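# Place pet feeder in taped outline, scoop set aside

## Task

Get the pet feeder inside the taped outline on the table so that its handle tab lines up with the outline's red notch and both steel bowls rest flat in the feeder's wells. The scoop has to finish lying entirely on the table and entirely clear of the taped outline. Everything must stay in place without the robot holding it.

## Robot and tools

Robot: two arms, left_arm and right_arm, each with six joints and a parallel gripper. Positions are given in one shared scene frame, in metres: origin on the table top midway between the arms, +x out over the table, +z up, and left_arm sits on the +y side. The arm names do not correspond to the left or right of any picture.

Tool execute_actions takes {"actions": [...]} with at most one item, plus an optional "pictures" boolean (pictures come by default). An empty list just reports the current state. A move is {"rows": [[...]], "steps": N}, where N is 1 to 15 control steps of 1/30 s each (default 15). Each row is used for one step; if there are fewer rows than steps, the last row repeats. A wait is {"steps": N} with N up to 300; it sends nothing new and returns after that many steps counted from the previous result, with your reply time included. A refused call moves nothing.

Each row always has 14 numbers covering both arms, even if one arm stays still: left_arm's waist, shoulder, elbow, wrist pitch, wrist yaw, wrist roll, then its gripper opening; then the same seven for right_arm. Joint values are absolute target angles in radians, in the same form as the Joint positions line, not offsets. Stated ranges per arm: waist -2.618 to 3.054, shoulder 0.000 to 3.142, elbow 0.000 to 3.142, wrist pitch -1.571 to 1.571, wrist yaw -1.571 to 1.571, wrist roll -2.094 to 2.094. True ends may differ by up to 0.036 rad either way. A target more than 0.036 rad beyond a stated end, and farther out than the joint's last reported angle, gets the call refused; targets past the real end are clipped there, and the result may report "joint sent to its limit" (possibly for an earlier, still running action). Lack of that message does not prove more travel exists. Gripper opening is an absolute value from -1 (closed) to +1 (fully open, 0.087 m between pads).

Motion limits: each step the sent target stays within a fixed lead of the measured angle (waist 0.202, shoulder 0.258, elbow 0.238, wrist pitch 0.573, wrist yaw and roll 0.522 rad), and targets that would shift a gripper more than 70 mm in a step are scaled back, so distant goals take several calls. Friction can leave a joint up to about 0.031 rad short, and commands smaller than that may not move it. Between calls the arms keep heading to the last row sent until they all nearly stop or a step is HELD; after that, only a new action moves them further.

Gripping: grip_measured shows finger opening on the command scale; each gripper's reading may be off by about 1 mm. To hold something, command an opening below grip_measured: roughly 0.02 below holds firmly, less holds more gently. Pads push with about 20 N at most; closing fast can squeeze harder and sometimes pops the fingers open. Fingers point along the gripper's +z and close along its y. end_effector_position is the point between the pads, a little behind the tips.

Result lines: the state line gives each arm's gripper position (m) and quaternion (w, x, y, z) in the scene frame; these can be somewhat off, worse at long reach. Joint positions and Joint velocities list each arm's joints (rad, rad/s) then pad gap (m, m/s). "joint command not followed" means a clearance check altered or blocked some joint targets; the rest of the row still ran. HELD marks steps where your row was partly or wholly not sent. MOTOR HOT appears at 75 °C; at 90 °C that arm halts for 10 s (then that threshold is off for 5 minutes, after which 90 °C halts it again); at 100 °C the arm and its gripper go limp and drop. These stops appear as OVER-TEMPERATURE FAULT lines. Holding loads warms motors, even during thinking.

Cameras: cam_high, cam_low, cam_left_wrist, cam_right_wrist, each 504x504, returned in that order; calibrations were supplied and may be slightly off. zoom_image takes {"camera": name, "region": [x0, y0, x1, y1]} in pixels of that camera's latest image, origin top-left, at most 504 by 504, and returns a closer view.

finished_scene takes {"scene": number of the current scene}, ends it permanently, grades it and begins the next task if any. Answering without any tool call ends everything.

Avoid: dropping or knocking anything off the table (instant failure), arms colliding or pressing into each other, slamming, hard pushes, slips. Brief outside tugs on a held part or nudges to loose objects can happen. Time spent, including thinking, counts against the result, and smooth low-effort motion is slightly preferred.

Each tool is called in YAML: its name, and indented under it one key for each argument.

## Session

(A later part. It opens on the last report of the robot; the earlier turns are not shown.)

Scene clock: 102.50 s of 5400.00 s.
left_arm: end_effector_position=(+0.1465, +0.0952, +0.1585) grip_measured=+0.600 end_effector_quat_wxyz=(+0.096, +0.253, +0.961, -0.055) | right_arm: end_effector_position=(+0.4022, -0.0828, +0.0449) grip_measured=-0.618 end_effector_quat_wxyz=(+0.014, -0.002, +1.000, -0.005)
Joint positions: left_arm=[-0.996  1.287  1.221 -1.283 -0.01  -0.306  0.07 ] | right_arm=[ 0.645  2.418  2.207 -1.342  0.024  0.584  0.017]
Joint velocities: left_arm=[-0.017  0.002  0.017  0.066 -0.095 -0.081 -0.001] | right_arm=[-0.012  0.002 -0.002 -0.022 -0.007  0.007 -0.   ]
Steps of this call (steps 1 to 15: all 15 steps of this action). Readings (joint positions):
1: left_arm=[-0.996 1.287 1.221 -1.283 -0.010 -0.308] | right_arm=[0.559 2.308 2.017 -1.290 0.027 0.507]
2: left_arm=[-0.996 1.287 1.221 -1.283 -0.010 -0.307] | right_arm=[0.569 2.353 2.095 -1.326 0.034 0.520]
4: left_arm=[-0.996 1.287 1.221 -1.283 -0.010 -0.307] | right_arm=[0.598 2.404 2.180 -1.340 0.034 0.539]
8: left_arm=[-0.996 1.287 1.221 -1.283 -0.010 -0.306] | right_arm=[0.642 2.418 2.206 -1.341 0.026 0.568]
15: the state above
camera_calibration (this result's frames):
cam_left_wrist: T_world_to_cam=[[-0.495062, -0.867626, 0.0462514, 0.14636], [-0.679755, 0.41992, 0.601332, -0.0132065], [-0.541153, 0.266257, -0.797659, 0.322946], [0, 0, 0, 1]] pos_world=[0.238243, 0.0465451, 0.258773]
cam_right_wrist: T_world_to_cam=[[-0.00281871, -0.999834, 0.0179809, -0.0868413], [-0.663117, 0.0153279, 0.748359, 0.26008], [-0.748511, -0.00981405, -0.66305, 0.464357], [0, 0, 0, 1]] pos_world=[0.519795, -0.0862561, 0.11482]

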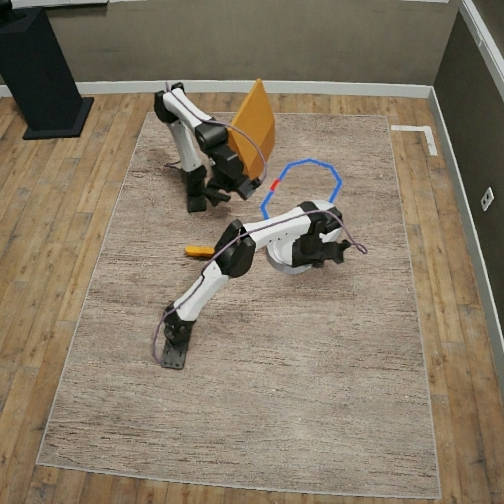

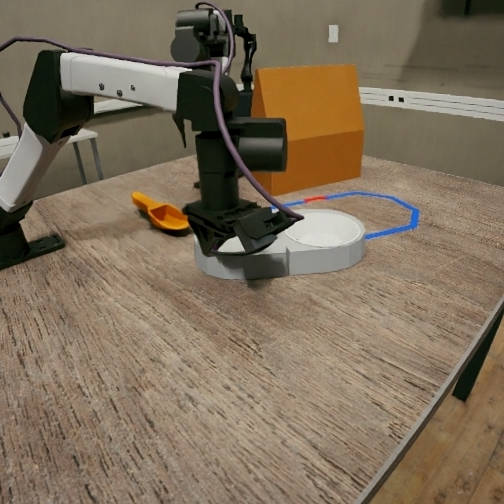

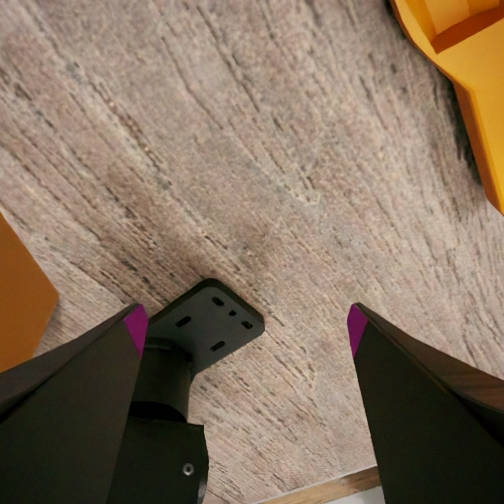

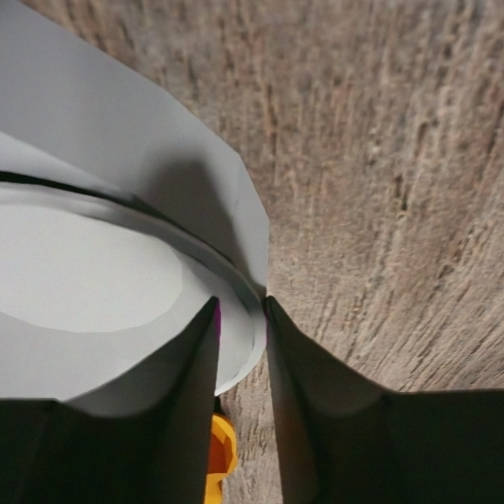

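execute_actions:
  actions:
    - {"rows": [ [-1.0,1.3,1.2,-1.3,0,-0.3,0.6, 0.645,2.41,2.21,-1.35,0,0.59,0.3], [-1.0,1.3,1.2,-1.3,0,-0.3,0.6, 0.645,2.41,2.21,-1.35,0,0.59,0.3], [-1.0,1.3,1.2,-1.3,0,-0.3,0.6, 0.645,2.41,2.21,-1.35,0,0.59,0.3], [-1.0,1.3,1.2,-1.3,0,-0.3,0.6, 0.645,2.41,2.21,-1.35,0,0.59,0.3], [-1.0,1.3,1.2,-1.3,0,-0.3,0.6, 0.645,2.41,2.21,-1.35,0,0.59,0.3], [-1.0,1.3,1.2,-1.3,0,-0.3,0.6, 0.645,2.41,2.21,-1.35,0,0.59,0.3], [-1.0,1.3,1.2,-1.3,0,-0.3,0.6, 0.645,2.41,2.21,-1.35,0,0.59,0.3], [-1.0,1.3,1.2,-1.3,0,-0.3,0.6, 0.645,2.28,2.222,-1.51,0,0.59,0.3] ], "steps": 15}
  pictures: false

execute_actions:
  actions:
    - {"rows": [[-1.0,1.3,1.2,-1.3,0,-0.3,0.6, 0.0,1.5,1.4,-1.3,0,0.0,0.3]], "steps": 15}
  pictures: false

execute_actions:
  actions:
    - {"rows": [[-1.0,1.3,1.2,-1.3,0,-0.3,0.6, -0.3,1.2,1.1,-1.3,0,0.0,0.3]], "steps": 15}

zoom_image:
  camera: "cam_high"
  region: [220, 140, 370, 290]

Scene clock: 107.77 s of 5400.00 s.
left_arm: end_effector_position=(+0.1465, +0.0952, +0.1585) grip_measured=+0.600 end_effector_quat_wxyz=(+0.096, +0.253, +0.961, -0.055) | right_arm: end_effector_position=(+0.3782, -0.0951, +0.1134) grip_measured=+0.300 end_effector_quat_wxyz=(+0.021, -0.002, +1.000, +0.010)
Joint positions: left_arm=[-0.996  1.287  1.221 -1.283 -0.01  -0.306  0.07 ] | right_arm=[ 0.645  2.259  2.207 -1.471  0.006  0.585  0.057]
Joint velocities: left_arm=[-0.007  0.002 -0.002  0.037 -0.051 -0.007 -0.001] | right_arm=[-0.007 -0.173 -0.012 -0.242 -0.022 -0.095  0.   ]
Steps of this call (steps 1 to 15: the robot went on to your last target; steps 16 to 90: nothing new was sent; then 1.77 s passed at rest; steps 91 to 105: all 15 steps of this action). Readings (joint positions):
91: left_arm=[-0.996 1.287 1.221 -1.283 -0.010 -0.306] | right_arm=[0.645 2.417 2.207 -1.343 0.022 0.585]
92: left_arm=[-0.996 1.287 1.221 -1.283 -0.010 -0.306] | right_arm=[0.645 2.417 2.207 -1.343 0.018 0.585]
94: left_arm=[-0.996 1.287 1.221 -1.283 -0.010 -0.306] | right_arm=[0.645 2.417 2.207 -1.343 0.014 0.585]
98: left_arm=[-0.996 1.287 1.221 -1.283 -0.010 -0.306] | right_arm=[0.645 2.406 2.207 -1.357 0.009 0.585]
105: the state above

Scene clock: 108.27 s of 5400.00 s.
left_arm: end_effector_position=(+0.1465, +0.0952, +0.1585) grip_measured=+0.600 end_effector_quat_wxyz=(+0.096, +0.253, +0.961, -0.055) | right_arm: end_effector_position=(+0.3043, -0.3606, +0.1761) grip_measured=+0.300 end_effector_quat_wxyz=(+0.109, +0.063, +0.992, -0.007)
Joint positions: left_arm=[-0.996  1.287  1.221 -1.283 -0.01  -0.306  0.07 ] | right_arm=[-0.014  1.485  1.453 -1.32   0.014  0.056  0.057]
Joint velocities: left_arm=[-0.007  0.002 -0.002 -0.007 -0.037  0.022 -0.001] | right_arm=[-0.1   -0.085 -0.364 -0.051  0.037 -0.271  0.001]
Steps of this call (steps 1 to 15: all 15 steps of this action). Readings (joint positions):
1: left_arm=[-0.996 1.287 1.221 -1.283 -0.010 -0.306] | right_arm=[0.634 2.229 2.171 -1.446 0.002 0.531]
2: left_arm=[-0.996 1.287 1.221 -1.283 -0.010 -0.306] | right_arm=[0.615 2.189 2.114 -1.422 -0.003 0.466]
4: left_arm=[-0.996 1.287 1.221 -1.283 -0.010 -0.306] | right_arm=[0.546 2.089 2.006 -1.391 -0.006 0.355]
8: left_arm=[-0.996 1.287 1.221 -1.283 -0.010 -0.306] | right_arm=[0.339 1.843 1.787 -1.338 -0.005 0.196]
15: the state above

Scene clock: 108.77 s of 5400.00 s.
left_arm: end_effector_position=(+0.1465, +0.0952, +0.1585) grip_measured=+0.600 end_effector_quat_wxyz=(+0.096, +0.253, +0.961, -0.055) | right_arm: end_effector_position=(+0.2144, -0.4050, +0.1487) grip_measured=+0.300 end_effector_quat_wxyz=(+0.092, +0.179, +0.979, -0.019)
Joint positions: left_arm=[-0.996  1.287  1.221 -1.283 -0.01  -0.306  0.07 ] | right_arm=[-0.297  1.199  1.127 -1.311  0.007  0.008  0.057]
Joint velocities: left_arm=[-0.002 -0.012  0.012 -0.022 -0.037 -0.066  0.   ] | right_arm=[-0.007  0.002 -0.007  0.007  0.022  0.022  0.   ]
Steps of this call (steps 1 to 15: all 15 steps of this action). Readings (joint positions):
1: left_arm=[-0.996 1.287 1.221 -1.283 -0.010 -0.306] | right_arm=[-0.039 1.449 1.403 -1.288 0.001 0.044]
2: left_arm=[-0.996 1.287 1.221 -1.283 -0.010 -0.306] | right_arm=[-0.094 1.388 1.325 -1.271 -0.004 0.036]
4: left_arm=[-0.996 1.287 1.221 -1.283 -0.010 -0.306] | right_arm=[-0.232 1.262 1.195 -1.284 0.002 0.026]
8: left_arm=[-0.996 1.287 1.221 -1.283 -0.010 -0.306] | right_arm=[-0.297 1.199 1.129 -1.315 0.009 0.016]
15: the state above
camera_calibration (this result's frames):
cam_left_wrist: T_world_to_cam=[[-0.495387, -0.867445, 0.0461701, 0.146419], [-0.679634, 0.420136, 0.601317, -0.0132423], [-0.541007, 0.266506, -0.797675, 0.322903], [0, 0, 0, 1]] pos_world=[0.238227, 0.0465186, 0.258774]
cam_right_wrist: T_world_to_cam=[[-0.362046, -0.932094, 0.0111146, -0.305911], [-0.718962, 0.28681, 0.633114, 0.201798], [-0.59331, 0.221225, -0.773979, 0.466238], [0, 0, 0, 1]] pos_world=[0.310955, -0.446159, 0.236497]

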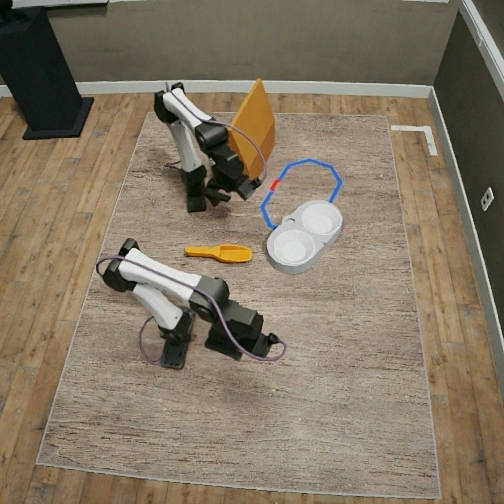

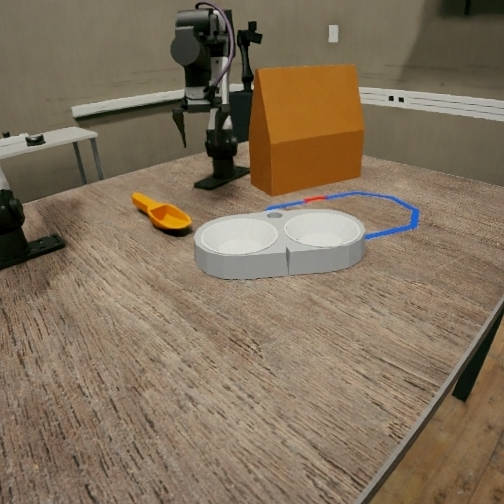

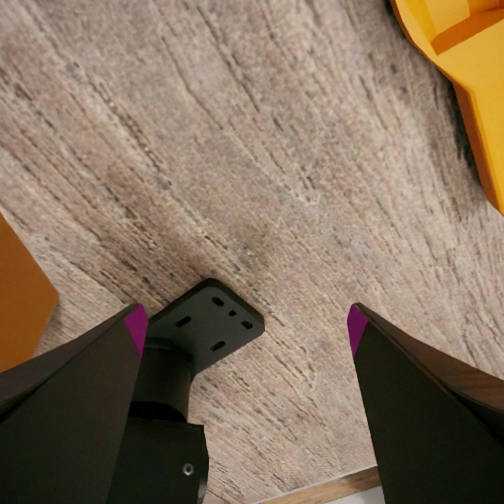

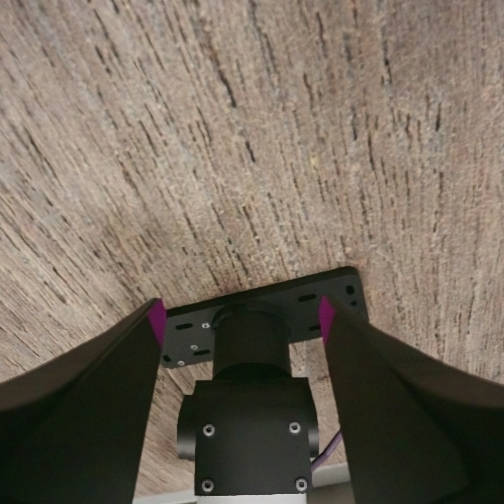

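Region (220, 140, 370, 290) of cam_high's 504x504 image, scaled by 3.360, with more detail than that image has.

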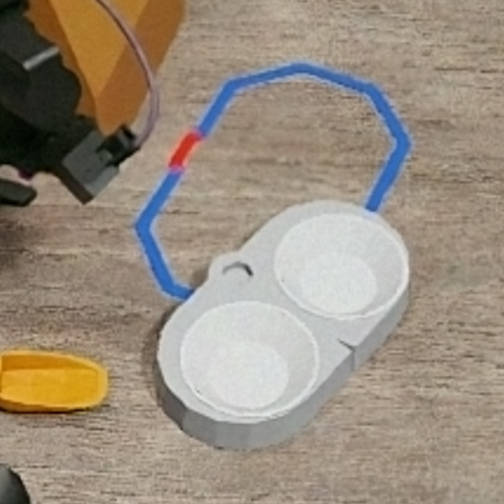

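zoom_image:
  camera: "cam_high"
  region: [170, 70, 310, 220]

Region (170, 70, 310, 220) of cam_high's 504x504 image, scaled by 3.360, with more detail than that image has; it fills the left 470 columns of this view, and the rest is white.

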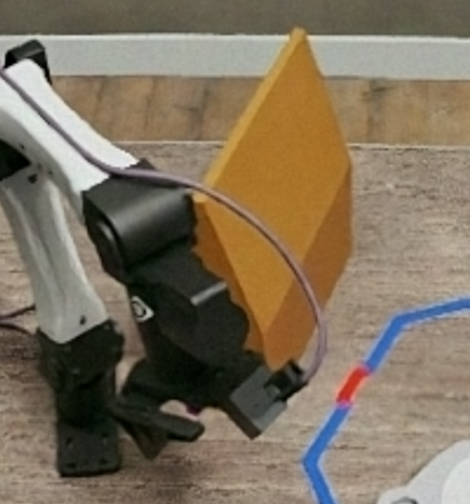

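execute_actions:
  actions:
    - {"rows": [[-0.511,2.129,1.937,-1.379,0,1.885,0.3, -0.3,1.2,1.1,-1.3,0,0.0,0.3]], "steps": 15}
  pictures: false

execute_actions:
  actions:
    - {"rows": [[-0.511,2.129,1.937,-1.379,0,1.885,0.3, -0.3,1.2,1.1,-1.3,0,0.0,0.3]], "steps": 15}
  pictures: false

execute_actions:
  actions:
    - {"rows": [[-0.511,2.129,1.937,-1.379,0,1.885,0.3, -0.3,1.2,1.1,-1.3,0,0.0,0.3]], "steps": 10}

Scene clock: 167.90 s of 5400.00 s.
left_arm: end_effector_position=(+0.3930, +0.1617, +0.0920) grip_measured=+0.300 end_effector_quat_wxyz=(+0.007, +0.591, +0.807, +0.000) | right_arm: end_effector_position=(+0.2145, -0.4051, +0.1487) grip_measured=+0.300 end_effector_quat_wxyz=(+0.092, +0.178, +0.980, -0.019)
Joint positions: left_arm=[-0.502  2.137  1.919 -1.34   0.003  0.936  0.057] | right_arm=[-0.297  1.199  1.127 -1.31   0.006  0.006  0.057]
Joint velocities: left_arm=[-0.007  0.711  0.002 -0.183 -0.007  2.835 -0.001] | right_arm=[-0.007  0.012 -0.027 -0.051 -0.037 -0.066  0.   ]
Steps of this call (steps 1 to 15: the robot went on to your last target; steps 16 to 90: nothing new was sent; then 55.63 s passed at rest; steps 91 to 105: all 15 steps of this action). Readings (joint positions):
91: left_arm=[-0.970 1.320 1.264 -1.325 0.001 -0.229] | right_arm=[-0.297 1.199 1.127 -1.310 0.006 0.006]
92: left_arm=[-0.916 1.380 1.338 -1.354 0.003 -0.145] | right_arm=[-0.297 1.199 1.127 -1.310 0.006 0.006]
94: left_arm=[-0.807 1.513 1.477 -1.352 0.004 0.006] | right_arm=[-0.297 1.199 1.127 -1.310 0.006 0.006]
98: left_arm=[-0.619 1.767 1.726 -1.349 0.004 0.287] | right_arm=[-0.297 1.199 1.127 -1.310 0.006 0.006]
105: the state above

Scene clock: 168.40 s of 5400.00 s.
left_arm: end_effector_position=(+0.4232, +0.1576, +0.0932) grip_measured=+0.300 end_effector_quat_wxyz=(-0.002, +0.883, +0.470, -0.004) | right_arm: end_effector_position=(+0.2146, -0.4051, +0.1487) grip_measured=+0.300 end_effector_quat_wxyz=(+0.092, +0.178, +0.980, -0.019)
Joint positions: left_arm=[-0.504  2.135  1.919 -1.363  0.003  1.833  0.057] | right_arm=[-0.297  1.199  1.127 -1.31   0.006  0.005  0.057]
Joint velocities: left_arm=[-0.007 -0.022  0.012  0.022 -0.022  0.256  0.   ] | right_arm=[-0.017 -0.012 -0.017 -0.007 -0.081 -0.037  0.001]
Steps of this call (steps 1 to 15: all 15 steps of this action). Readings (joint positions):
1: left_arm=[-0.503 2.156 1.919 -1.344 0.003 1.036] | right_arm=[-0.297 1.199 1.127 -1.310 0.006 0.006]
2: left_arm=[-0.504 2.164 1.919 -1.347 0.003 1.136] | right_arm=[-0.297 1.199 1.127 -1.310 0.006 0.005]
4: left_arm=[-0.504 2.159 1.919 -1.353 0.003 1.337] | right_arm=[-0.297 1.199 1.127 -1.310 0.006 0.005]
8: left_arm=[-0.504 2.138 1.919 -1.360 0.003 1.653] | right_arm=[-0.297 1.199 1.127 -1.310 0.006 0.005]
15: the state above

Scene clock: 168.73 s of 5400.00 s.
left_arm: end_effector_position=(+0.4245, +0.1567, +0.0932) grip_measured=+0.300 end_effector_quat_wxyz=(-0.002, +0.892, +0.452, -0.004) | right_arm: end_effector_position=(+0.2146, -0.4051, +0.1487) grip_measured=+0.300 end_effector_quat_wxyz=(+0.092, +0.178, +0.980, -0.019)
Joint positions: left_arm=[-0.504  2.135  1.919 -1.363  0.003  1.874  0.057] | right_arm=[-0.297  1.199  1.127 -1.31   0.006  0.005  0.057]
Joint velocities: left_arm=[ 0.012  0.002 -0.002  0.007  0.007  0.066  0.   ] | right_arm=[ 0.012  0.012 -0.012  0.007 -0.022  0.051 -0.   ]
Steps of this call (steps 1 to 10: all 10 steps of this action). Readings (joint positions):
1: left_arm=[-0.504 2.135 1.919 -1.363 0.003 1.842] | right_arm=[-0.297 1.199 1.127 -1.310 0.006 0.005]
2: left_arm=[-0.504 2.135 1.919 -1.363 0.003 1.849] | right_arm=[-0.297 1.199 1.127 -1.310 0.006 0.005]
4: left_arm=[-0.504 2.135 1.919 -1.363 0.003 1.860] | right_arm=[-0.297 1.199 1.127 -1.310 0.006 0.005]
8: left_arm=[-0.504 2.135 1.919 -1.363 0.003 1.871] | right_arm=[-0.297 1.199 1.127 -1.310 0.006 0.005]
10: the state above
camera_calibration (this result's frames):
cam_left_wrist: T_world_to_cam=[[-0.806458, 0.591274, -0.00450821, 0.248732], [0.385158, 0.531083, 0.754721, -0.294531], [0.448641, 0.606915, -0.65603, -0.08176], [0, 0, 0, 1]] pos_world=[0.350714, 0.058973, 0.169773]
cam_right_wrist: T_world_to_cam=[[-0.359825, -0.932958, 0.0107798, -0.306646], [-0.720161, 0.285062, 0.632541, 0.201578], [-0.593207, 0.219841, -0.774452, 0.46585], [0, 0, 0, 1]] pos_world=[0.311175, -0.445963, 0.236578]

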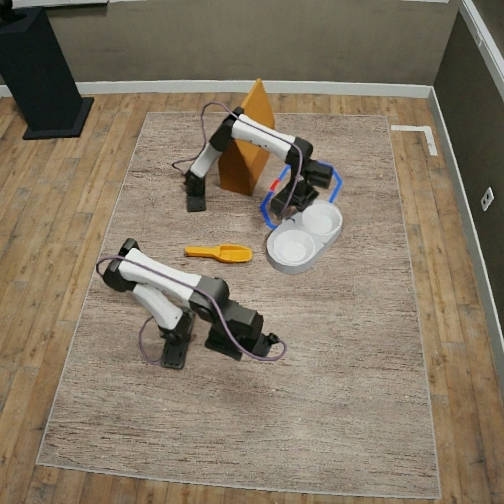

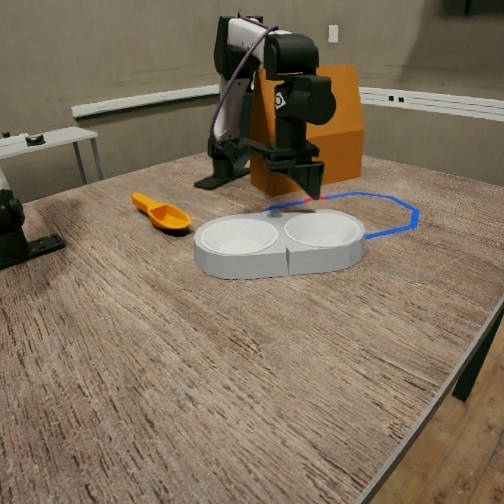

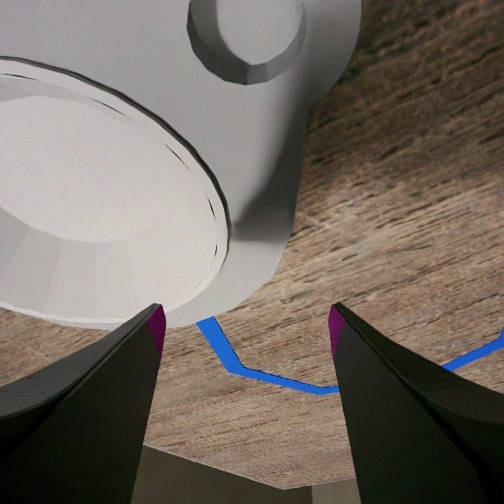

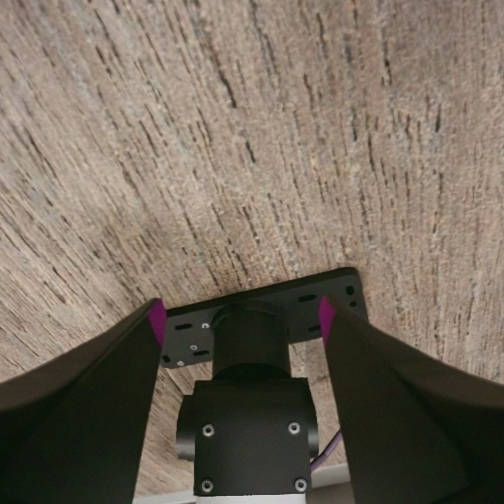

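execute_actions:
  actions:
    - {"rows": [[-0.511,2.149,1.717,-1.139,0,1.885,0.6, -0.3,1.2,1.1,-1.3,0,0.0,0.3]], "steps": 15}
  pictures: false

execute_actions:
  actions:
    - {"rows": [ [-0.511,2.149,1.717,-1.139,0,1.885,0.6, -0.3,1.2,1.1,-1.3,0,0.0,0.3], [-0.511,2.149,1.717,-1.139,0,1.885,0.6, -0.3,1.2,1.1,-1.3,0,0.0,0.3], [-0.511,2.149,1.717,-1.139,0,1.885,0.6, -0.3,1.2,1.1,-1.3,0,0.0,0.3], [-0.511,2.149,1.717,-1.139,0,1.885,0.3, -0.3,1.2,1.1,-1.3,0,0.0,0.3], [-0.511,2.149,1.717,-1.139,0,1.885,0.3, -0.3,1.2,1.1,-1.3,0,0.0,0.3], [-0.511,2.149,1.717,-1.139,0,1.885,0.3, -0.3,1.2,1.1,-1.3,0,0.0,0.3], [-0.511,2.149,1.717,-1.139,0,1.885,0.0, -0.3,1.2,1.1,-1.3,0,0.0,0.3], [-0.511,2.149,1.717,-1.139,0,1.885,0.0, -0.3,1.2,1.1,-1.3,0,0.0,0.3], [-0.511,2.149,1.717,-1.139,0,1.885,0.0, -0.3,1.2,1.1,-1.3,0,0.0,0.3], [-0.511,2.149,1.717,-1.139,0,1.885,-0.3, -0.3,1.2,1.1,-1.3,0,0.0,0.3] ], "steps": 15}

Scene clock: 175.50 s of 5400.00 s.
left_arm: end_effector_position=(+0.4247, +0.1567, +0.0410) grip_measured=+0.600 end_effector_quat_wxyz=(-0.001, +0.894, +0.449, -0.003) | right_arm: end_effector_position=(+0.2146, -0.4051, +0.1487) grip_measured=+0.300 end_effector_quat_wxyz=(+0.092, +0.178, +0.980, -0.019)
Joint positions: left_arm=[-0.504  2.149  1.733 -1.161  0.002  1.881  0.07 ] | right_arm=[-0.297  1.199  1.127 -1.31   0.006  0.005  0.057]
Joint velocities: left_arm=[-0.007 -0.017  0.002  0.051  0.022  0.037 -0.001] | right_arm=[-0.002 -0.022 -0.007  0.022  0.022  0.007 -0.   ]
Steps of this call (steps 1 to 15: the robot went on to your last target; steps 16 to 90: nothing new was sent; then 3.27 s passed at rest; steps 91 to 105: all 15 steps of this action). Readings (joint positions):
91: left_arm=[-0.504 2.125 1.880 -1.321 0.003 1.879] | right_arm=[-0.297 1.199 1.127 -1.310 0.006 0.005]
92: left_arm=[-0.504 2.115 1.830 -1.279 0.003 1.879] | right_arm=[-0.297 1.199 1.127 -1.310 0.006 0.005]
94: left_arm=[-0.504 2.125 1.762 -1.240 0.003 1.879] | right_arm=[-0.297 1.199 1.127 -1.310 0.006 0.005]
98: left_arm=[-0.504 2.149 1.733 -1.187 0.002 1.881] | right_arm=[-0.297 1.199 1.127 -1.310 0.006 0.005]
105: the state above

Scene clock: 176.00 s of 5400.00 s.
left_arm: end_effector_position=(+0.4271, +0.1561, +0.0428) grip_measured=-0.122 end_effector_quat_wxyz=(+0.003, +0.894, +0.448, +0.002) | right_arm: end_effector_position=(+0.2146, -0.4051, +0.1487) grip_measured=+0.300 end_effector_quat_wxyz=(+0.092, +0.178, +0.980, -0.019)
Joint positions: left_arm=[-0.504  2.144  1.733 -1.152  0.001  1.883  0.038] | right_arm=[-0.297  1.199  1.127 -1.31   0.006  0.005  0.057]
Joint velocities: left_arm=[-0.012 -0.007 -0.002 -0.007  0.066 -0.007  0.   ] | right_arm=[-0.012 -0.017  0.017 -0.007 -0.022 -0.11  -0.001]
Steps of this call (steps 1 to 15: all 15 steps of this action). Readings (joint positions):
1: left_arm=[-0.504 2.149 1.733 -1.160 0.002 1.881] | right_arm=[-0.297 1.199 1.127 -1.310 0.006 0.005]
2: left_arm=[-0.504 2.149 1.733 -1.159 0.002 1.881] | right_arm=[-0.297 1.199 1.127 -1.310 0.006 0.005]
4: left_arm=[-0.504 2.149 1.733 -1.157 0.002 1.881] | right_arm=[-0.297 1.199 1.127 -1.310 0.006 0.005]
8: left_arm=[-0.504 2.149 1.733 -1.156 0.002 1.881] | right_arm=[-0.297 1.199 1.127 -1.310 0.006 0.005]
15: the state above
camera_calibration (this result's frames):
cam_left_wrist: T_world_to_cam=[[-0.800843, 0.598603, -0.0180172, 0.24801], [0.378785, 0.529604, 0.758974, -0.25443], [0.463866, 0.600995, -0.650872, -0.121427], [0, 0, 0, 1]] pos_world=[0.351318, 0.0592648, 0.118541]
cam_right_wrist: T_world_to_cam=[[-0.359825, -0.932958, 0.0107798, -0.306646], [-0.720161, 0.285062, 0.632541, 0.201578], [-0.593207, 0.219841, -0.774452, 0.46585], [0, 0, 0, 1]] pos_world=[0.311175, -0.445963, 0.236578]

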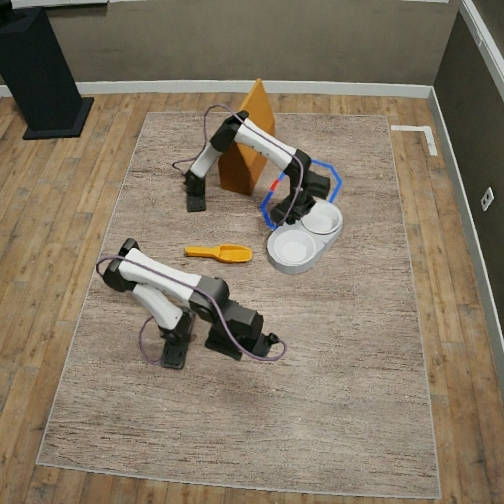

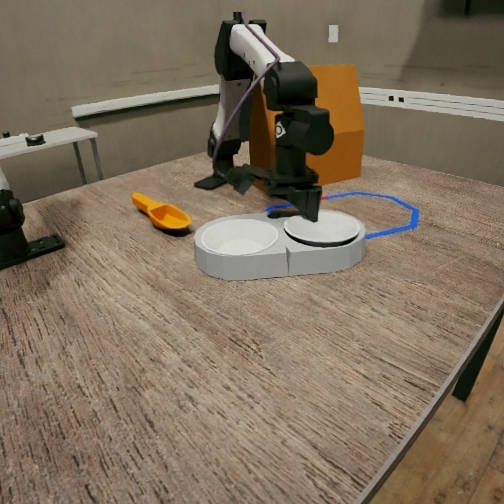

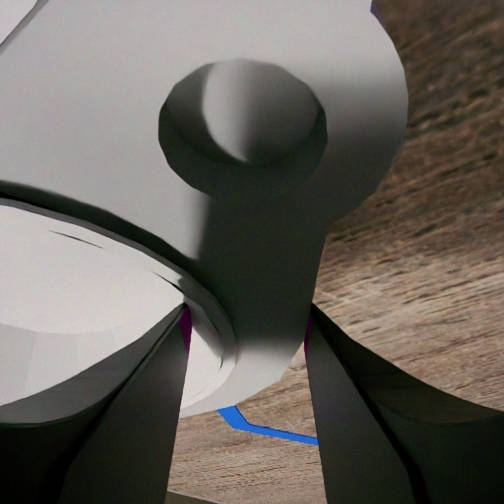

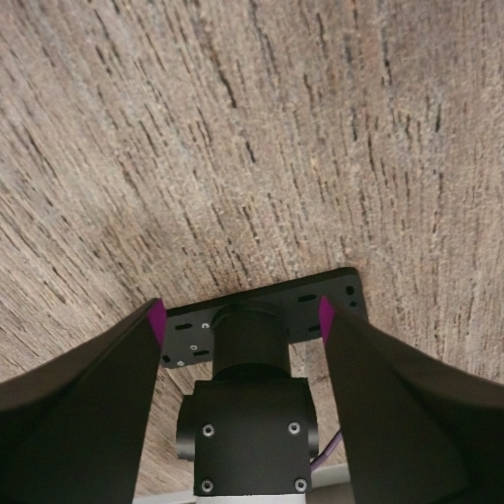

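execute_actions:
  actions:
    - {"rows": [[-0.488,2.012,1.5126,-1.071,0,1.8125,-0.25, -0.3,1.2,1.1,-1.3,0,0.0,0.3]], "steps": 15}
  pictures: false

execute_actions:
  actions:
    - {"rows": [[-0.4636,1.8887,1.3392,-1.0213,0,1.75,-0.25, -0.3,1.2,1.1,-1.3,0,0.0,0.3]], "steps": 15}
  pictures: false

execute_actions:
  actions:
    - {"rows": [[-0.436,1.771,1.188,-0.988,0,1.69,-0.25, -0.3,1.2,1.1,-1.3,0,0.0,0.3]], "steps": 15}

Scene clock: 186.10 s of 5400.00 s.
left_arm: end_effector_position=(+0.4008, +0.1680, +0.0489) grip_measured=-0.249 end_effector_quat_wxyz=(+0.016, +0.879, +0.476, +0.014) | right_arm: end_effector_position=(+0.2146, -0.4051, +0.1487) grip_measured=+0.300 end_effector_quat_wxyz=(+0.092, +0.178, +0.980, -0.019)
Joint positions: left_arm=[-0.498  2.003  1.542 -1.066  0.002  1.825  0.033] | right_arm=[-0.297  1.199  1.127 -1.31   0.006  0.005  0.057]
Joint velocities: left_arm=[ 0.007  0.007  0.002  0.037  0.007 -0.007 -0.001] | right_arm=[-0.007  0.017 -0.012 -0.007 -0.037 -0.007 -0.001]
Steps of this call (steps 1 to 15: the robot went on to your last target; steps 16 to 90: nothing new was sent; then 6.60 s passed at rest; steps 91 to 105: all 15 steps of this action). Readings (joint positions):
91: left_arm=[-0.504 2.118 1.689 -1.116 -0.000 1.876] | right_arm=[-0.297 1.199 1.127 -1.310 0.006 0.005]
92: left_arm=[-0.504 2.074 1.629 -1.078 0.002 1.868] | right_arm=[-0.297 1.199 1.127 -1.310 0.006 0.005]
94: left_arm=[-0.502 2.017 1.565 -1.076 0.002 1.852] | right_arm=[-0.297 1.199 1.127 -1.310 0.006 0.005]
98: left_arm=[-0.498 2.003 1.542 -1.069 0.002 1.835] | right_arm=[-0.297 1.199 1.127 -1.310 0.006 0.005]
105: the state above

Scene clock: 186.60 s of 5400.00 s.
left_arm: end_effector_position=(+0.3721, +0.1873, +0.0479) grip_measured=-0.249 end_effector_quat_wxyz=(+0.021, +0.859, +0.512, +0.016) | right_arm: end_effector_position=(+0.2146, -0.4051, +0.1487) grip_measured=+0.300 end_effector_quat_wxyz=(+0.092, +0.178, +0.980, -0.019)
Joint positions: left_arm=[-0.473  1.884  1.371 -1.004  0.005  1.767  0.033] | right_arm=[-0.297  1.199  1.127 -1.31   0.006  0.005  0.057]
Joint velocities: left_arm=[ 0.007  0.002 -0.007  0.022 -0.007  0.007 -0.   ] | right_arm=[-0.002 -0.007 -0.012 -0.007  0.066  0.081 -0.001]
Steps of this call (steps 1 to 15: all 15 steps of this action). Readings (joint positions):
1: left_arm=[-0.496 1.982 1.503 -1.032 0.002 1.815] | right_arm=[-0.297 1.199 1.127 -1.310 0.006 0.005]
2: left_arm=[-0.494 1.945 1.452 -0.998 0.003 1.807] | right_arm=[-0.297 1.199 1.127 -1.310 0.006 0.005]
4: left_arm=[-0.484 1.895 1.390 -1.003 0.004 1.791] | right_arm=[-0.297 1.199 1.127 -1.310 0.006 0.005]
8: left_arm=[-0.473 1.884 1.371 -1.006 0.005 1.775] | right_arm=[-0.297 1.199 1.127 -1.310 0.006 0.005]
15: the state above

Scene clock: 187.10 s of 5400.00 s.
left_arm: end_effector_position=(+0.3422, +0.2060, +0.0471) grip_measured=-0.249 end_effector_quat_wxyz=(+0.025, +0.836, +0.548, +0.017) | right_arm: end_effector_position=(+0.2146, -0.4051, +0.1487) grip_measured=+0.300 end_effector_quat_wxyz=(+0.092, +0.178, +0.980, -0.019)
Joint positions: left_arm=[-0.446  1.767  1.219 -0.962  0.008  1.709  0.033] | right_arm=[-0.297  1.199  1.127 -1.31   0.006  0.005  0.057]
Joint velocities: left_arm=[ 0.007 -0.012  0.007  0.007 -0.051 -0.022 -0.   ] | right_arm=[-0.002  0.002 -0.007  0.007 -0.081 -0.037  0.001]
Steps of this call (steps 1 to 15: all 15 steps of this action). Readings (joint positions):
1: left_arm=[-0.471 1.864 1.338 -0.976 0.005 1.758] | right_arm=[-0.297 1.199 1.127 -1.310 0.006 0.005]
2: left_arm=[-0.468 1.828 1.294 -0.947 0.007 1.750] | right_arm=[-0.297 1.199 1.127 -1.310 0.006 0.005]
4: left_arm=[-0.457 1.779 1.237 -0.956 0.008 1.733] | right_arm=[-0.297 1.199 1.127 -1.310 0.006 0.005]
8: left_arm=[-0.446 1.767 1.219 -0.964 0.008 1.715] | right_arm=[-0.297 1.199 1.127 -1.310 0.006 0.005]
15: the state above
camera_calibration (this result's frames):
cam_left_wrist: T_world_to_cam=[[-0.914958, 0.39704, -0.0721919, 0.2333], [0.208971, 0.61919, 0.756925, -0.212212], [0.34523, 0.677468, -0.649502, -0.0844397], [0, 0, 0, 1]] pos_world=[0.286956, 0.0959755, 0.122627]
cam_right_wrist: T_world_to_cam=[[-0.359825, -0.932958, 0.0107798, -0.306646], [-0.720161, 0.285062, 0.632541, 0.201578], [-0.593207, 0.219841, -0.774452, 0.46585], [0, 0, 0, 1]] pos_world=[0.311175, -0.445963, 0.236578]

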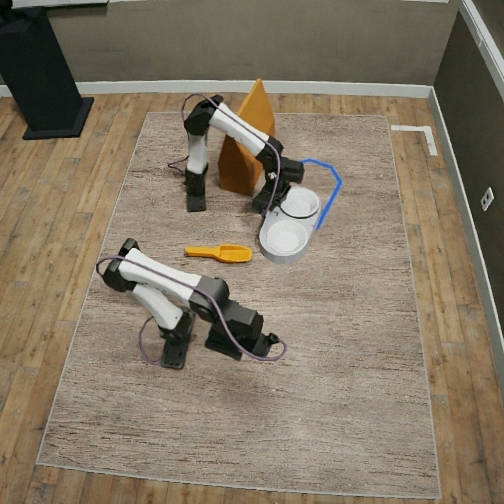

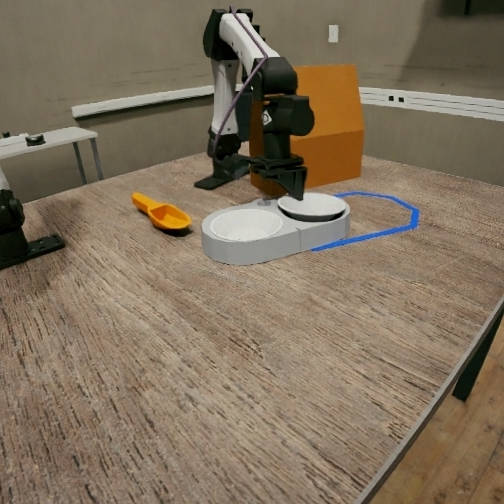

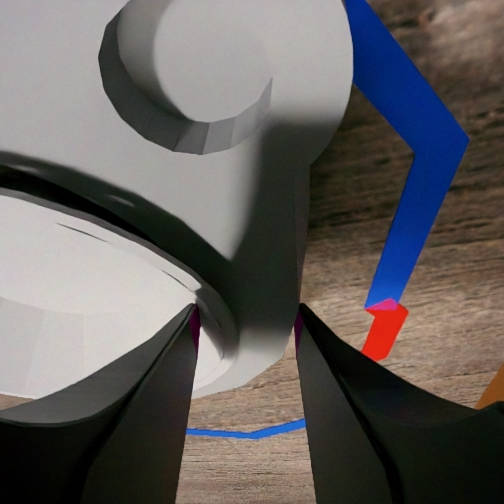

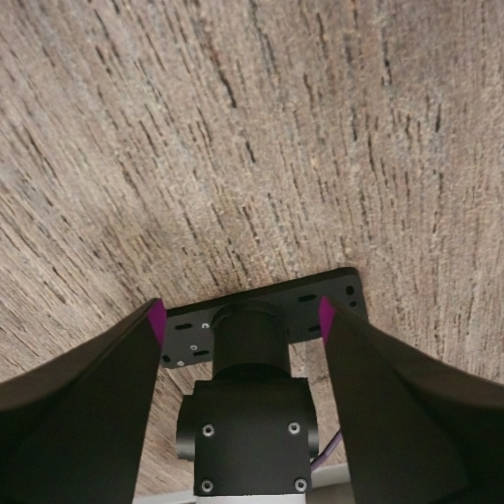

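execute_actions:
  actions:
    - {"rows": [ [-0.446,1.767,1.22,-0.99,0,1.70,0.6, -0.3,1.2,1.1,-1.3,0,0.0,0.3], [-0.446,1.767,1.22,-0.99,0,1.70,0.6, -0.3,1.2,1.1,-1.3,0,0.0,0.3], [-0.446,1.767,1.22,-0.99,0,1.70,0.6, -0.3,1.2,1.1,-1.3,0,0.0,0.3], [-0.446,1.767,1.22,-0.99,0,1.70,0.6, -0.3,1.2,1.1,-1.3,0,0.0,0.3], [-0.446,1.767,1.22,-0.99,0,1.70,0.6, -0.3,1.2,1.1,-1.3,0,0.0,0.3], [-0.446,1.767,1.22,-0.99,0,1.70,0.6, -0.3,1.2,1.1,-1.3,0,0.0,0.3], [-0.446,1.767,1.22,-0.99,0,1.70,0.6, -0.3,1.2,1.1,-1.3,0,0.0,0.3], [-0.446,1.767,1.47,-1.27,0,1.70,0.6, -0.3,1.2,1.1,-1.3,0,0.0,0.3] ], "steps": 15}
  pictures: false

execute_actions:
  actions:
    - {"rows": [[-1.0,1.5,1.35,-1.35,0,0.6,0.6, -0.3,1.2,1.1,-1.3,0,0.0,0.3]], "steps": 15}
  pictures: false

execute_actions:
  actions:
    - {"rows": [[-1.0,1.5,1.35,-1.35,0,0.0,0.6, -0.3,1.2,1.1,-1.3,0,0.0,0.3]], "steps": 10}

zoom_image:
  camera: "cam_high"
  region: [220, 140, 370, 290]

Scene clock: 193.33 s of 5400.00 s.
left_arm: end_effector_position=(+0.3580, +0.2017, +0.1128) grip_measured=+0.600 end_effector_quat_wxyz=(+0.038, +0.834, +0.549, +0.028) | right_arm: end_effector_position=(+0.2146, -0.4051, +0.1487) grip_measured=+0.300 end_effector_quat_wxyz=(+0.092, +0.178, +0.980, -0.019)
Joint positions: left_arm=[-0.446  1.755  1.467 -1.19   0.007  1.705  0.07 ] | right_arm=[-0.297  1.199  1.127 -1.31   0.006  0.005  0.057]
Joint velocities: left_arm=[ 0.002  0.002 -0.002 -0.403 -0.037 -0.081  0.   ] | right_arm=[-0.012 -0.012  0.007 -0.081  0.007 -0.007  0.   ]
Steps of this call (steps 1 to 15: the robot went on to your last target; steps 16 to 90: nothing new was sent; then 2.73 s passed at rest; steps 91 to 105: all 15 steps of this action). Readings (joint positions):
91: left_arm=[-0.446 1.767 1.219 -0.963 0.008 1.707] | right_arm=[-0.297 1.199 1.127 -1.310 0.006 0.005]
92: left_arm=[-0.446 1.767 1.219 -0.966 0.008 1.707] | right_arm=[-0.297 1.199 1.127 -1.310 0.006 0.005]
94: left_arm=[-0.446 1.767 1.219 -0.969 0.008 1.706] | right_arm=[-0.297 1.199 1.127 -1.310 0.006 0.005]
98: left_arm=[-0.446 1.776 1.262 -1.033 0.007 1.706] | right_arm=[-0.297 1.199 1.127 -1.310 0.006 0.005]
105: the state above

Scene clock: 193.83 s of 5400.00 s.
left_arm: end_effector_position=(+0.1977, +0.0882, +0.1536) grip_measured=+0.600 end_effector_quat_wxyz=(+0.061, +0.695, +0.716, -0.009) | right_arm: end_effector_position=(+0.2146, -0.4051, +0.1487) grip_measured=+0.300 end_effector_quat_wxyz=(+0.092, +0.178, +0.980, -0.019)
Joint positions: left_arm=[-1.009  1.498  1.371 -1.321  0.01   0.705  0.07 ] | right_arm=[-0.297  1.199  1.127 -1.31   0.006  0.005  0.057]
Joint velocities: left_arm=[ 0.027 -0.007 -0.027 -0.125 -0.022 -0.608 -0.001] | right_arm=[ 0.012 -0.042 -0.012 -0.051 -0.037  0.051  0.001]
Steps of this call (steps 1 to 15: all 15 steps of this action). Readings (joint positions):
1: left_arm=[-0.459 1.737 1.451 -1.194 0.002 1.652] | right_arm=[-0.297 1.199 1.127 -1.310 0.006 0.005]
2: left_arm=[-0.487 1.706 1.425 -1.204 -0.001 1.587] | right_arm=[-0.297 1.199 1.127 -1.310 0.006 0.005]
4: left_arm=[-0.582 1.625 1.393 -1.241 -0.002 1.443] | right_arm=[-0.297 1.199 1.127 -1.310 0.006 0.005]
8: left_arm=[-0.852 1.509 1.384 -1.285 -0.002 1.078] | right_arm=[-0.297 1.199 1.127 -1.310 0.006 0.005]
15: the state above

Scene clock: 194.17 s of 5400.00 s.
left_arm: end_effector_position=(+0.1726, +0.0814, +0.1526) grip_measured=+0.600 end_effector_quat_wxyz=(+0.051, +0.446, +0.893, -0.026) | right_arm: end_effector_position=(+0.2146, -0.4051, +0.1487) grip_measured=+0.300 end_effector_quat_wxyz=(+0.092, +0.178, +0.980, -0.019)
Joint positions: left_arm=[-1.009  1.498  1.37  -1.329  0.01   0.091  0.07 ] | right_arm=[-0.297  1.199  1.127 -1.31   0.006  0.005  0.057]
Joint velocities: left_arm=[-0.002  0.002  0.002 -0.037 -0.022 -0.608  0.   ] | right_arm=[ 0.007 -0.007 -0.027 -0.066 -0.022 -0.007  0.   ]
Steps of this call (steps 1 to 10: all 10 steps of this action). Readings (joint positions):
1: left_arm=[-1.009 1.498 1.370 -1.325 0.010 0.617] | right_arm=[-0.297 1.199 1.127 -1.310 0.006 0.005]
2: left_arm=[-1.009 1.498 1.370 -1.326 0.010 0.516] | right_arm=[-0.297 1.199 1.127 -1.310 0.006 0.005]
4: left_arm=[-1.009 1.498 1.370 -1.328 0.010 0.334] | right_arm=[-0.297 1.199 1.127 -1.310 0.006 0.005]
8: left_arm=[-1.009 1.498 1.370 -1.329 0.010 0.139] | right_arm=[-0.297 1.199 1.127 -1.310 0.006 0.005]
10: the state above
camera_calibration (this result's frames):
cam_left_wrist: T_world_to_cam=[[-0.798045, -0.602499, -0.0109615, 0.187077], [-0.448495, 0.581712, 0.678574, -0.0509873], [-0.402464, 0.546449, -0.73445, 0.279689], [0, 0, 0, 1]] pos_world=[0.238993, -0.0104626, 0.242067]
cam_right_wrist: T_world_to_cam=[[-0.359825, -0.932958, 0.0107798, -0.306646], [-0.720161, 0.285062, 0.632541, 0.201578], [-0.593207, 0.219841, -0.774452, 0.46585], [0, 0, 0, 1]] pos_world=[0.311175, -0.445963, 0.236578]

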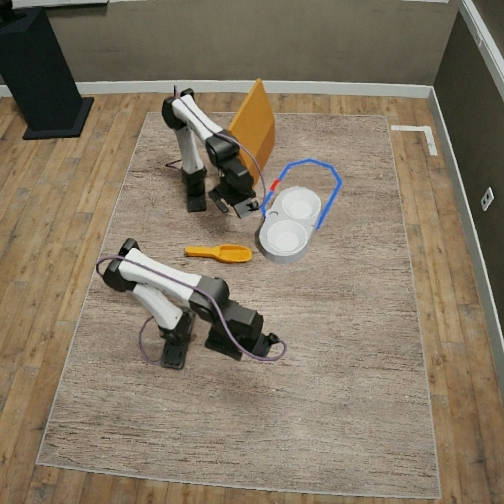

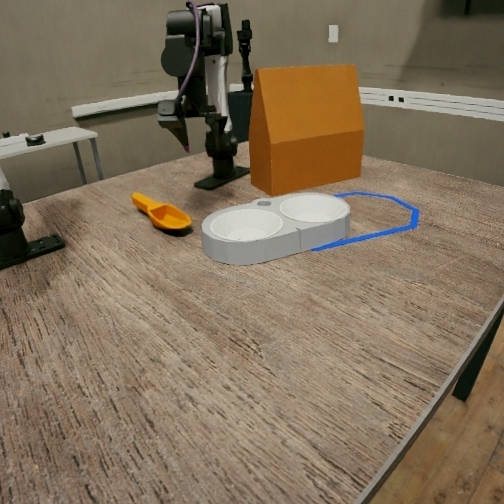

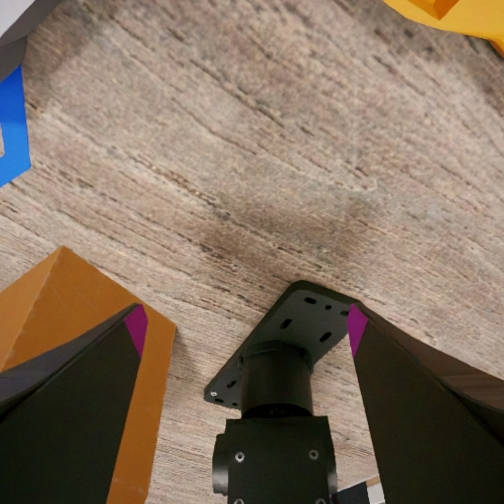

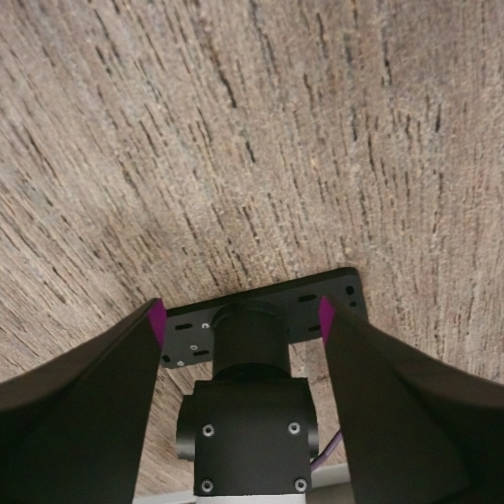

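Region (220, 140, 370, 290) of cam_high's 504x504 image, scaled by 3.360, with more detail than that image has.

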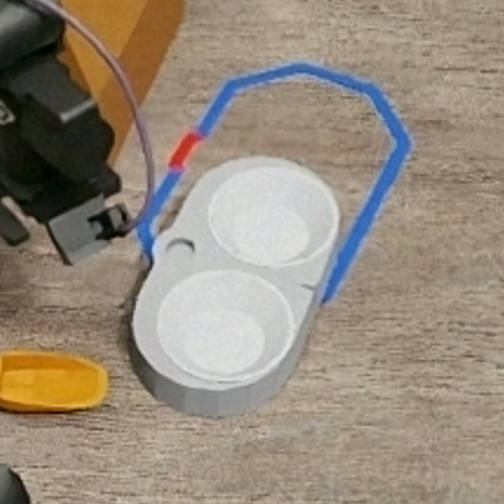

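execute_actions:
  actions:
    - {"rows": [[-0.884,2.287,2.205,-1.279,0,-0.397,0.3, -0.3,1.2,1.1,-1.3,0,0.0,0.3]], "steps": 15}
  pictures: false

execute_actions:
  actions:
    - {"rows": [[-0.884,2.287,2.205,-1.279,0,-0.397,0.3, -0.3,1.2,1.1,-1.3,0,0.0,0.3]], "steps": 15}

Scene clock: 206.77 s of 5400.00 s.
left_arm: end_effector_position=(+0.3428, -0.0513, +0.0802) grip_measured=+0.300 end_effector_quat_wxyz=(+0.069, +0.169, +0.982, -0.047) | right_arm: end_effector_position=(+0.2146, -0.4051, +0.1487) grip_measured=+0.300 end_effector_quat_wxyz=(+0.092, +0.178, +0.980, -0.019)
Joint positions: left_arm=[-0.885  2.313  2.171 -1.262  0.009 -0.372  0.057] | right_arm=[-0.297  1.199  1.127 -1.31   0.006  0.005  0.057]
Joint velocities: left_arm=[ 0.007  0.09   0.012 -0.095  0.066 -0.066  0.   ] | right_arm=[-0.012 -0.012 -0.002  0.066  0.022  0.022 -0.001]
Steps of this call (steps 1 to 30: the robot went on to your last target; steps 31 to 100: nothing new was sent; then 8.77 s passed at rest; steps 101 to 115: all 15 steps of this action). Readings (joint positions):
101: left_arm=[-0.996 1.529 1.412 -1.359 0.015 -0.050] | right_arm=[-0.297 1.199 1.127 -1.310 0.006 0.005]
102: left_arm=[-0.971 1.586 1.486 -1.368 0.015 -0.106] | right_arm=[-0.297 1.199 1.127 -1.310 0.006 0.005]
104: left_arm=[-0.922 1.720 1.637 -1.342 0.013 -0.191] | right_arm=[-0.297 1.199 1.127 -1.310 0.006 0.005]
108: left_arm=[-0.887 2.027 1.964 -1.309 0.009 -0.301] | right_arm=[-0.297 1.199 1.127 -1.310 0.006 0.005]
115: the state above

Scene clock: 207.27 s of 5400.00 s.
left_arm: end_effector_position=(+0.3456, -0.0546, +0.0946) grip_measured=+0.300 end_effector_quat_wxyz=(+0.084, +0.160, +0.982, -0.057) | right_arm: end_effector_position=(+0.2146, -0.4051, +0.1487) grip_measured=+0.300 end_effector_quat_wxyz=(+0.092, +0.178, +0.980, -0.019)
Joint positions: left_arm=[-0.885  2.292  2.191 -1.265  0.009 -0.39   0.057] | right_arm=[-0.297  1.199  1.127 -1.31   0.006  0.005  0.057]
Joint velocities: left_arm=[-0.012 -0.002 -0.012  0.022  0.007 -0.007  0.   ] | right_arm=[-0.002 -0.007 -0.012 -0.007 -0.051  0.007 -0.   ]
Steps of this call (steps 1 to 15: all 15 steps of this action). Readings (joint positions):
1: left_arm=[-0.885 2.314 2.171 -1.263 0.009 -0.376] | right_arm=[-0.297 1.199 1.127 -1.310 0.006 0.005]
2: left_arm=[-0.885 2.312 2.175 -1.265 0.009 -0.379] | right_arm=[-0.297 1.199 1.127 -1.310 0.006 0.005]
4: left_arm=[-0.885 2.305 2.183 -1.265 0.009 -0.383] | right_arm=[-0.297 1.199 1.127 -1.310 0.006 0.005]
8: left_arm=[-0.885 2.293 2.190 -1.265 0.009 -0.388] | right_arm=[-0.297 1.199 1.127 -1.310 0.006 0.005]
15: the state above
camera_calibration (this result's frames):
cam_left_wrist: T_world_to_cam=[[-0.320692, -0.944233, 0.0747051, 0.0507792], [-0.72384, 0.29518, 0.623638, 0.229805], [-0.610911, 0.145921, -0.778135, 0.435357], [0, 0, 0, 1]] pos_world=[0.44859, -0.083414, 0.191658]
cam_right_wrist: T_world_to_cam=[[-0.359825, -0.932958, 0.0107798, -0.306646], [-0.720161, 0.285062, 0.632541, 0.201578], [-0.593207, 0.219841, -0.774452, 0.46585], [0, 0, 0, 1]] pos_world=[0.311175, -0.445963, 0.236578]

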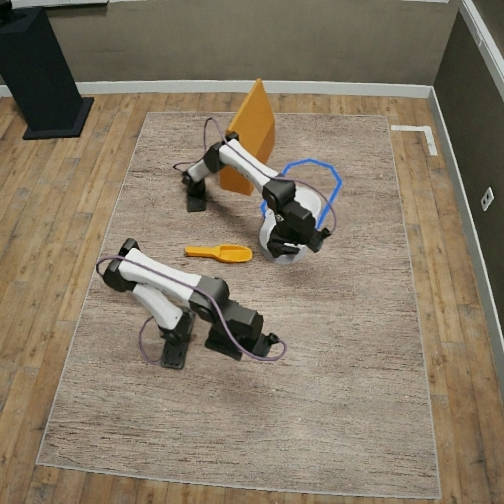

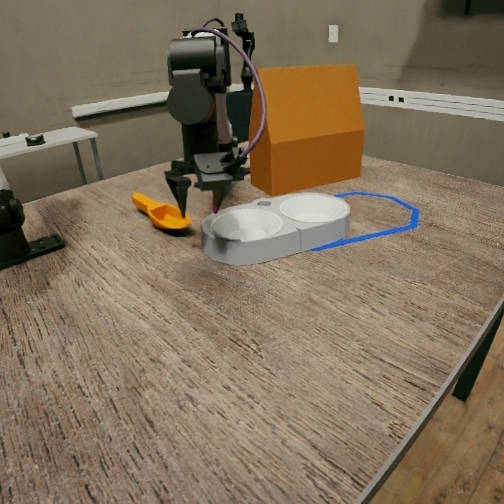

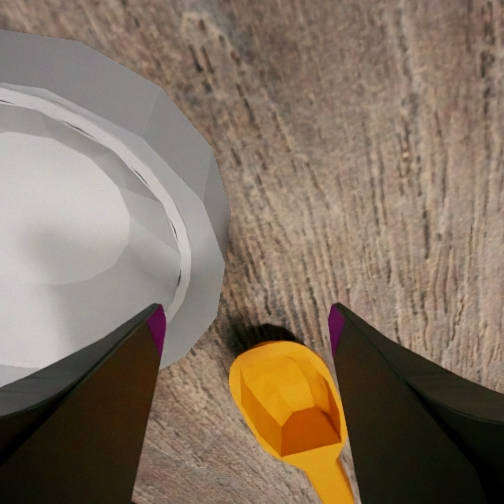

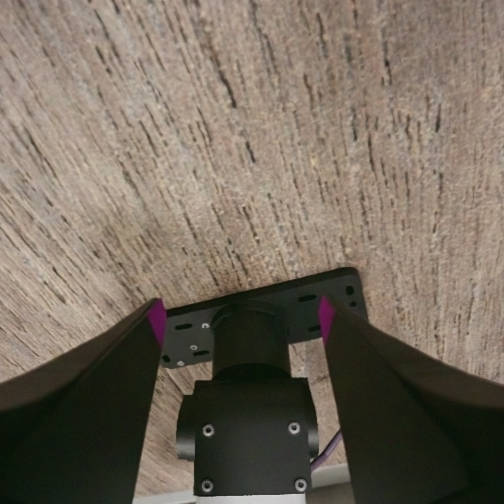

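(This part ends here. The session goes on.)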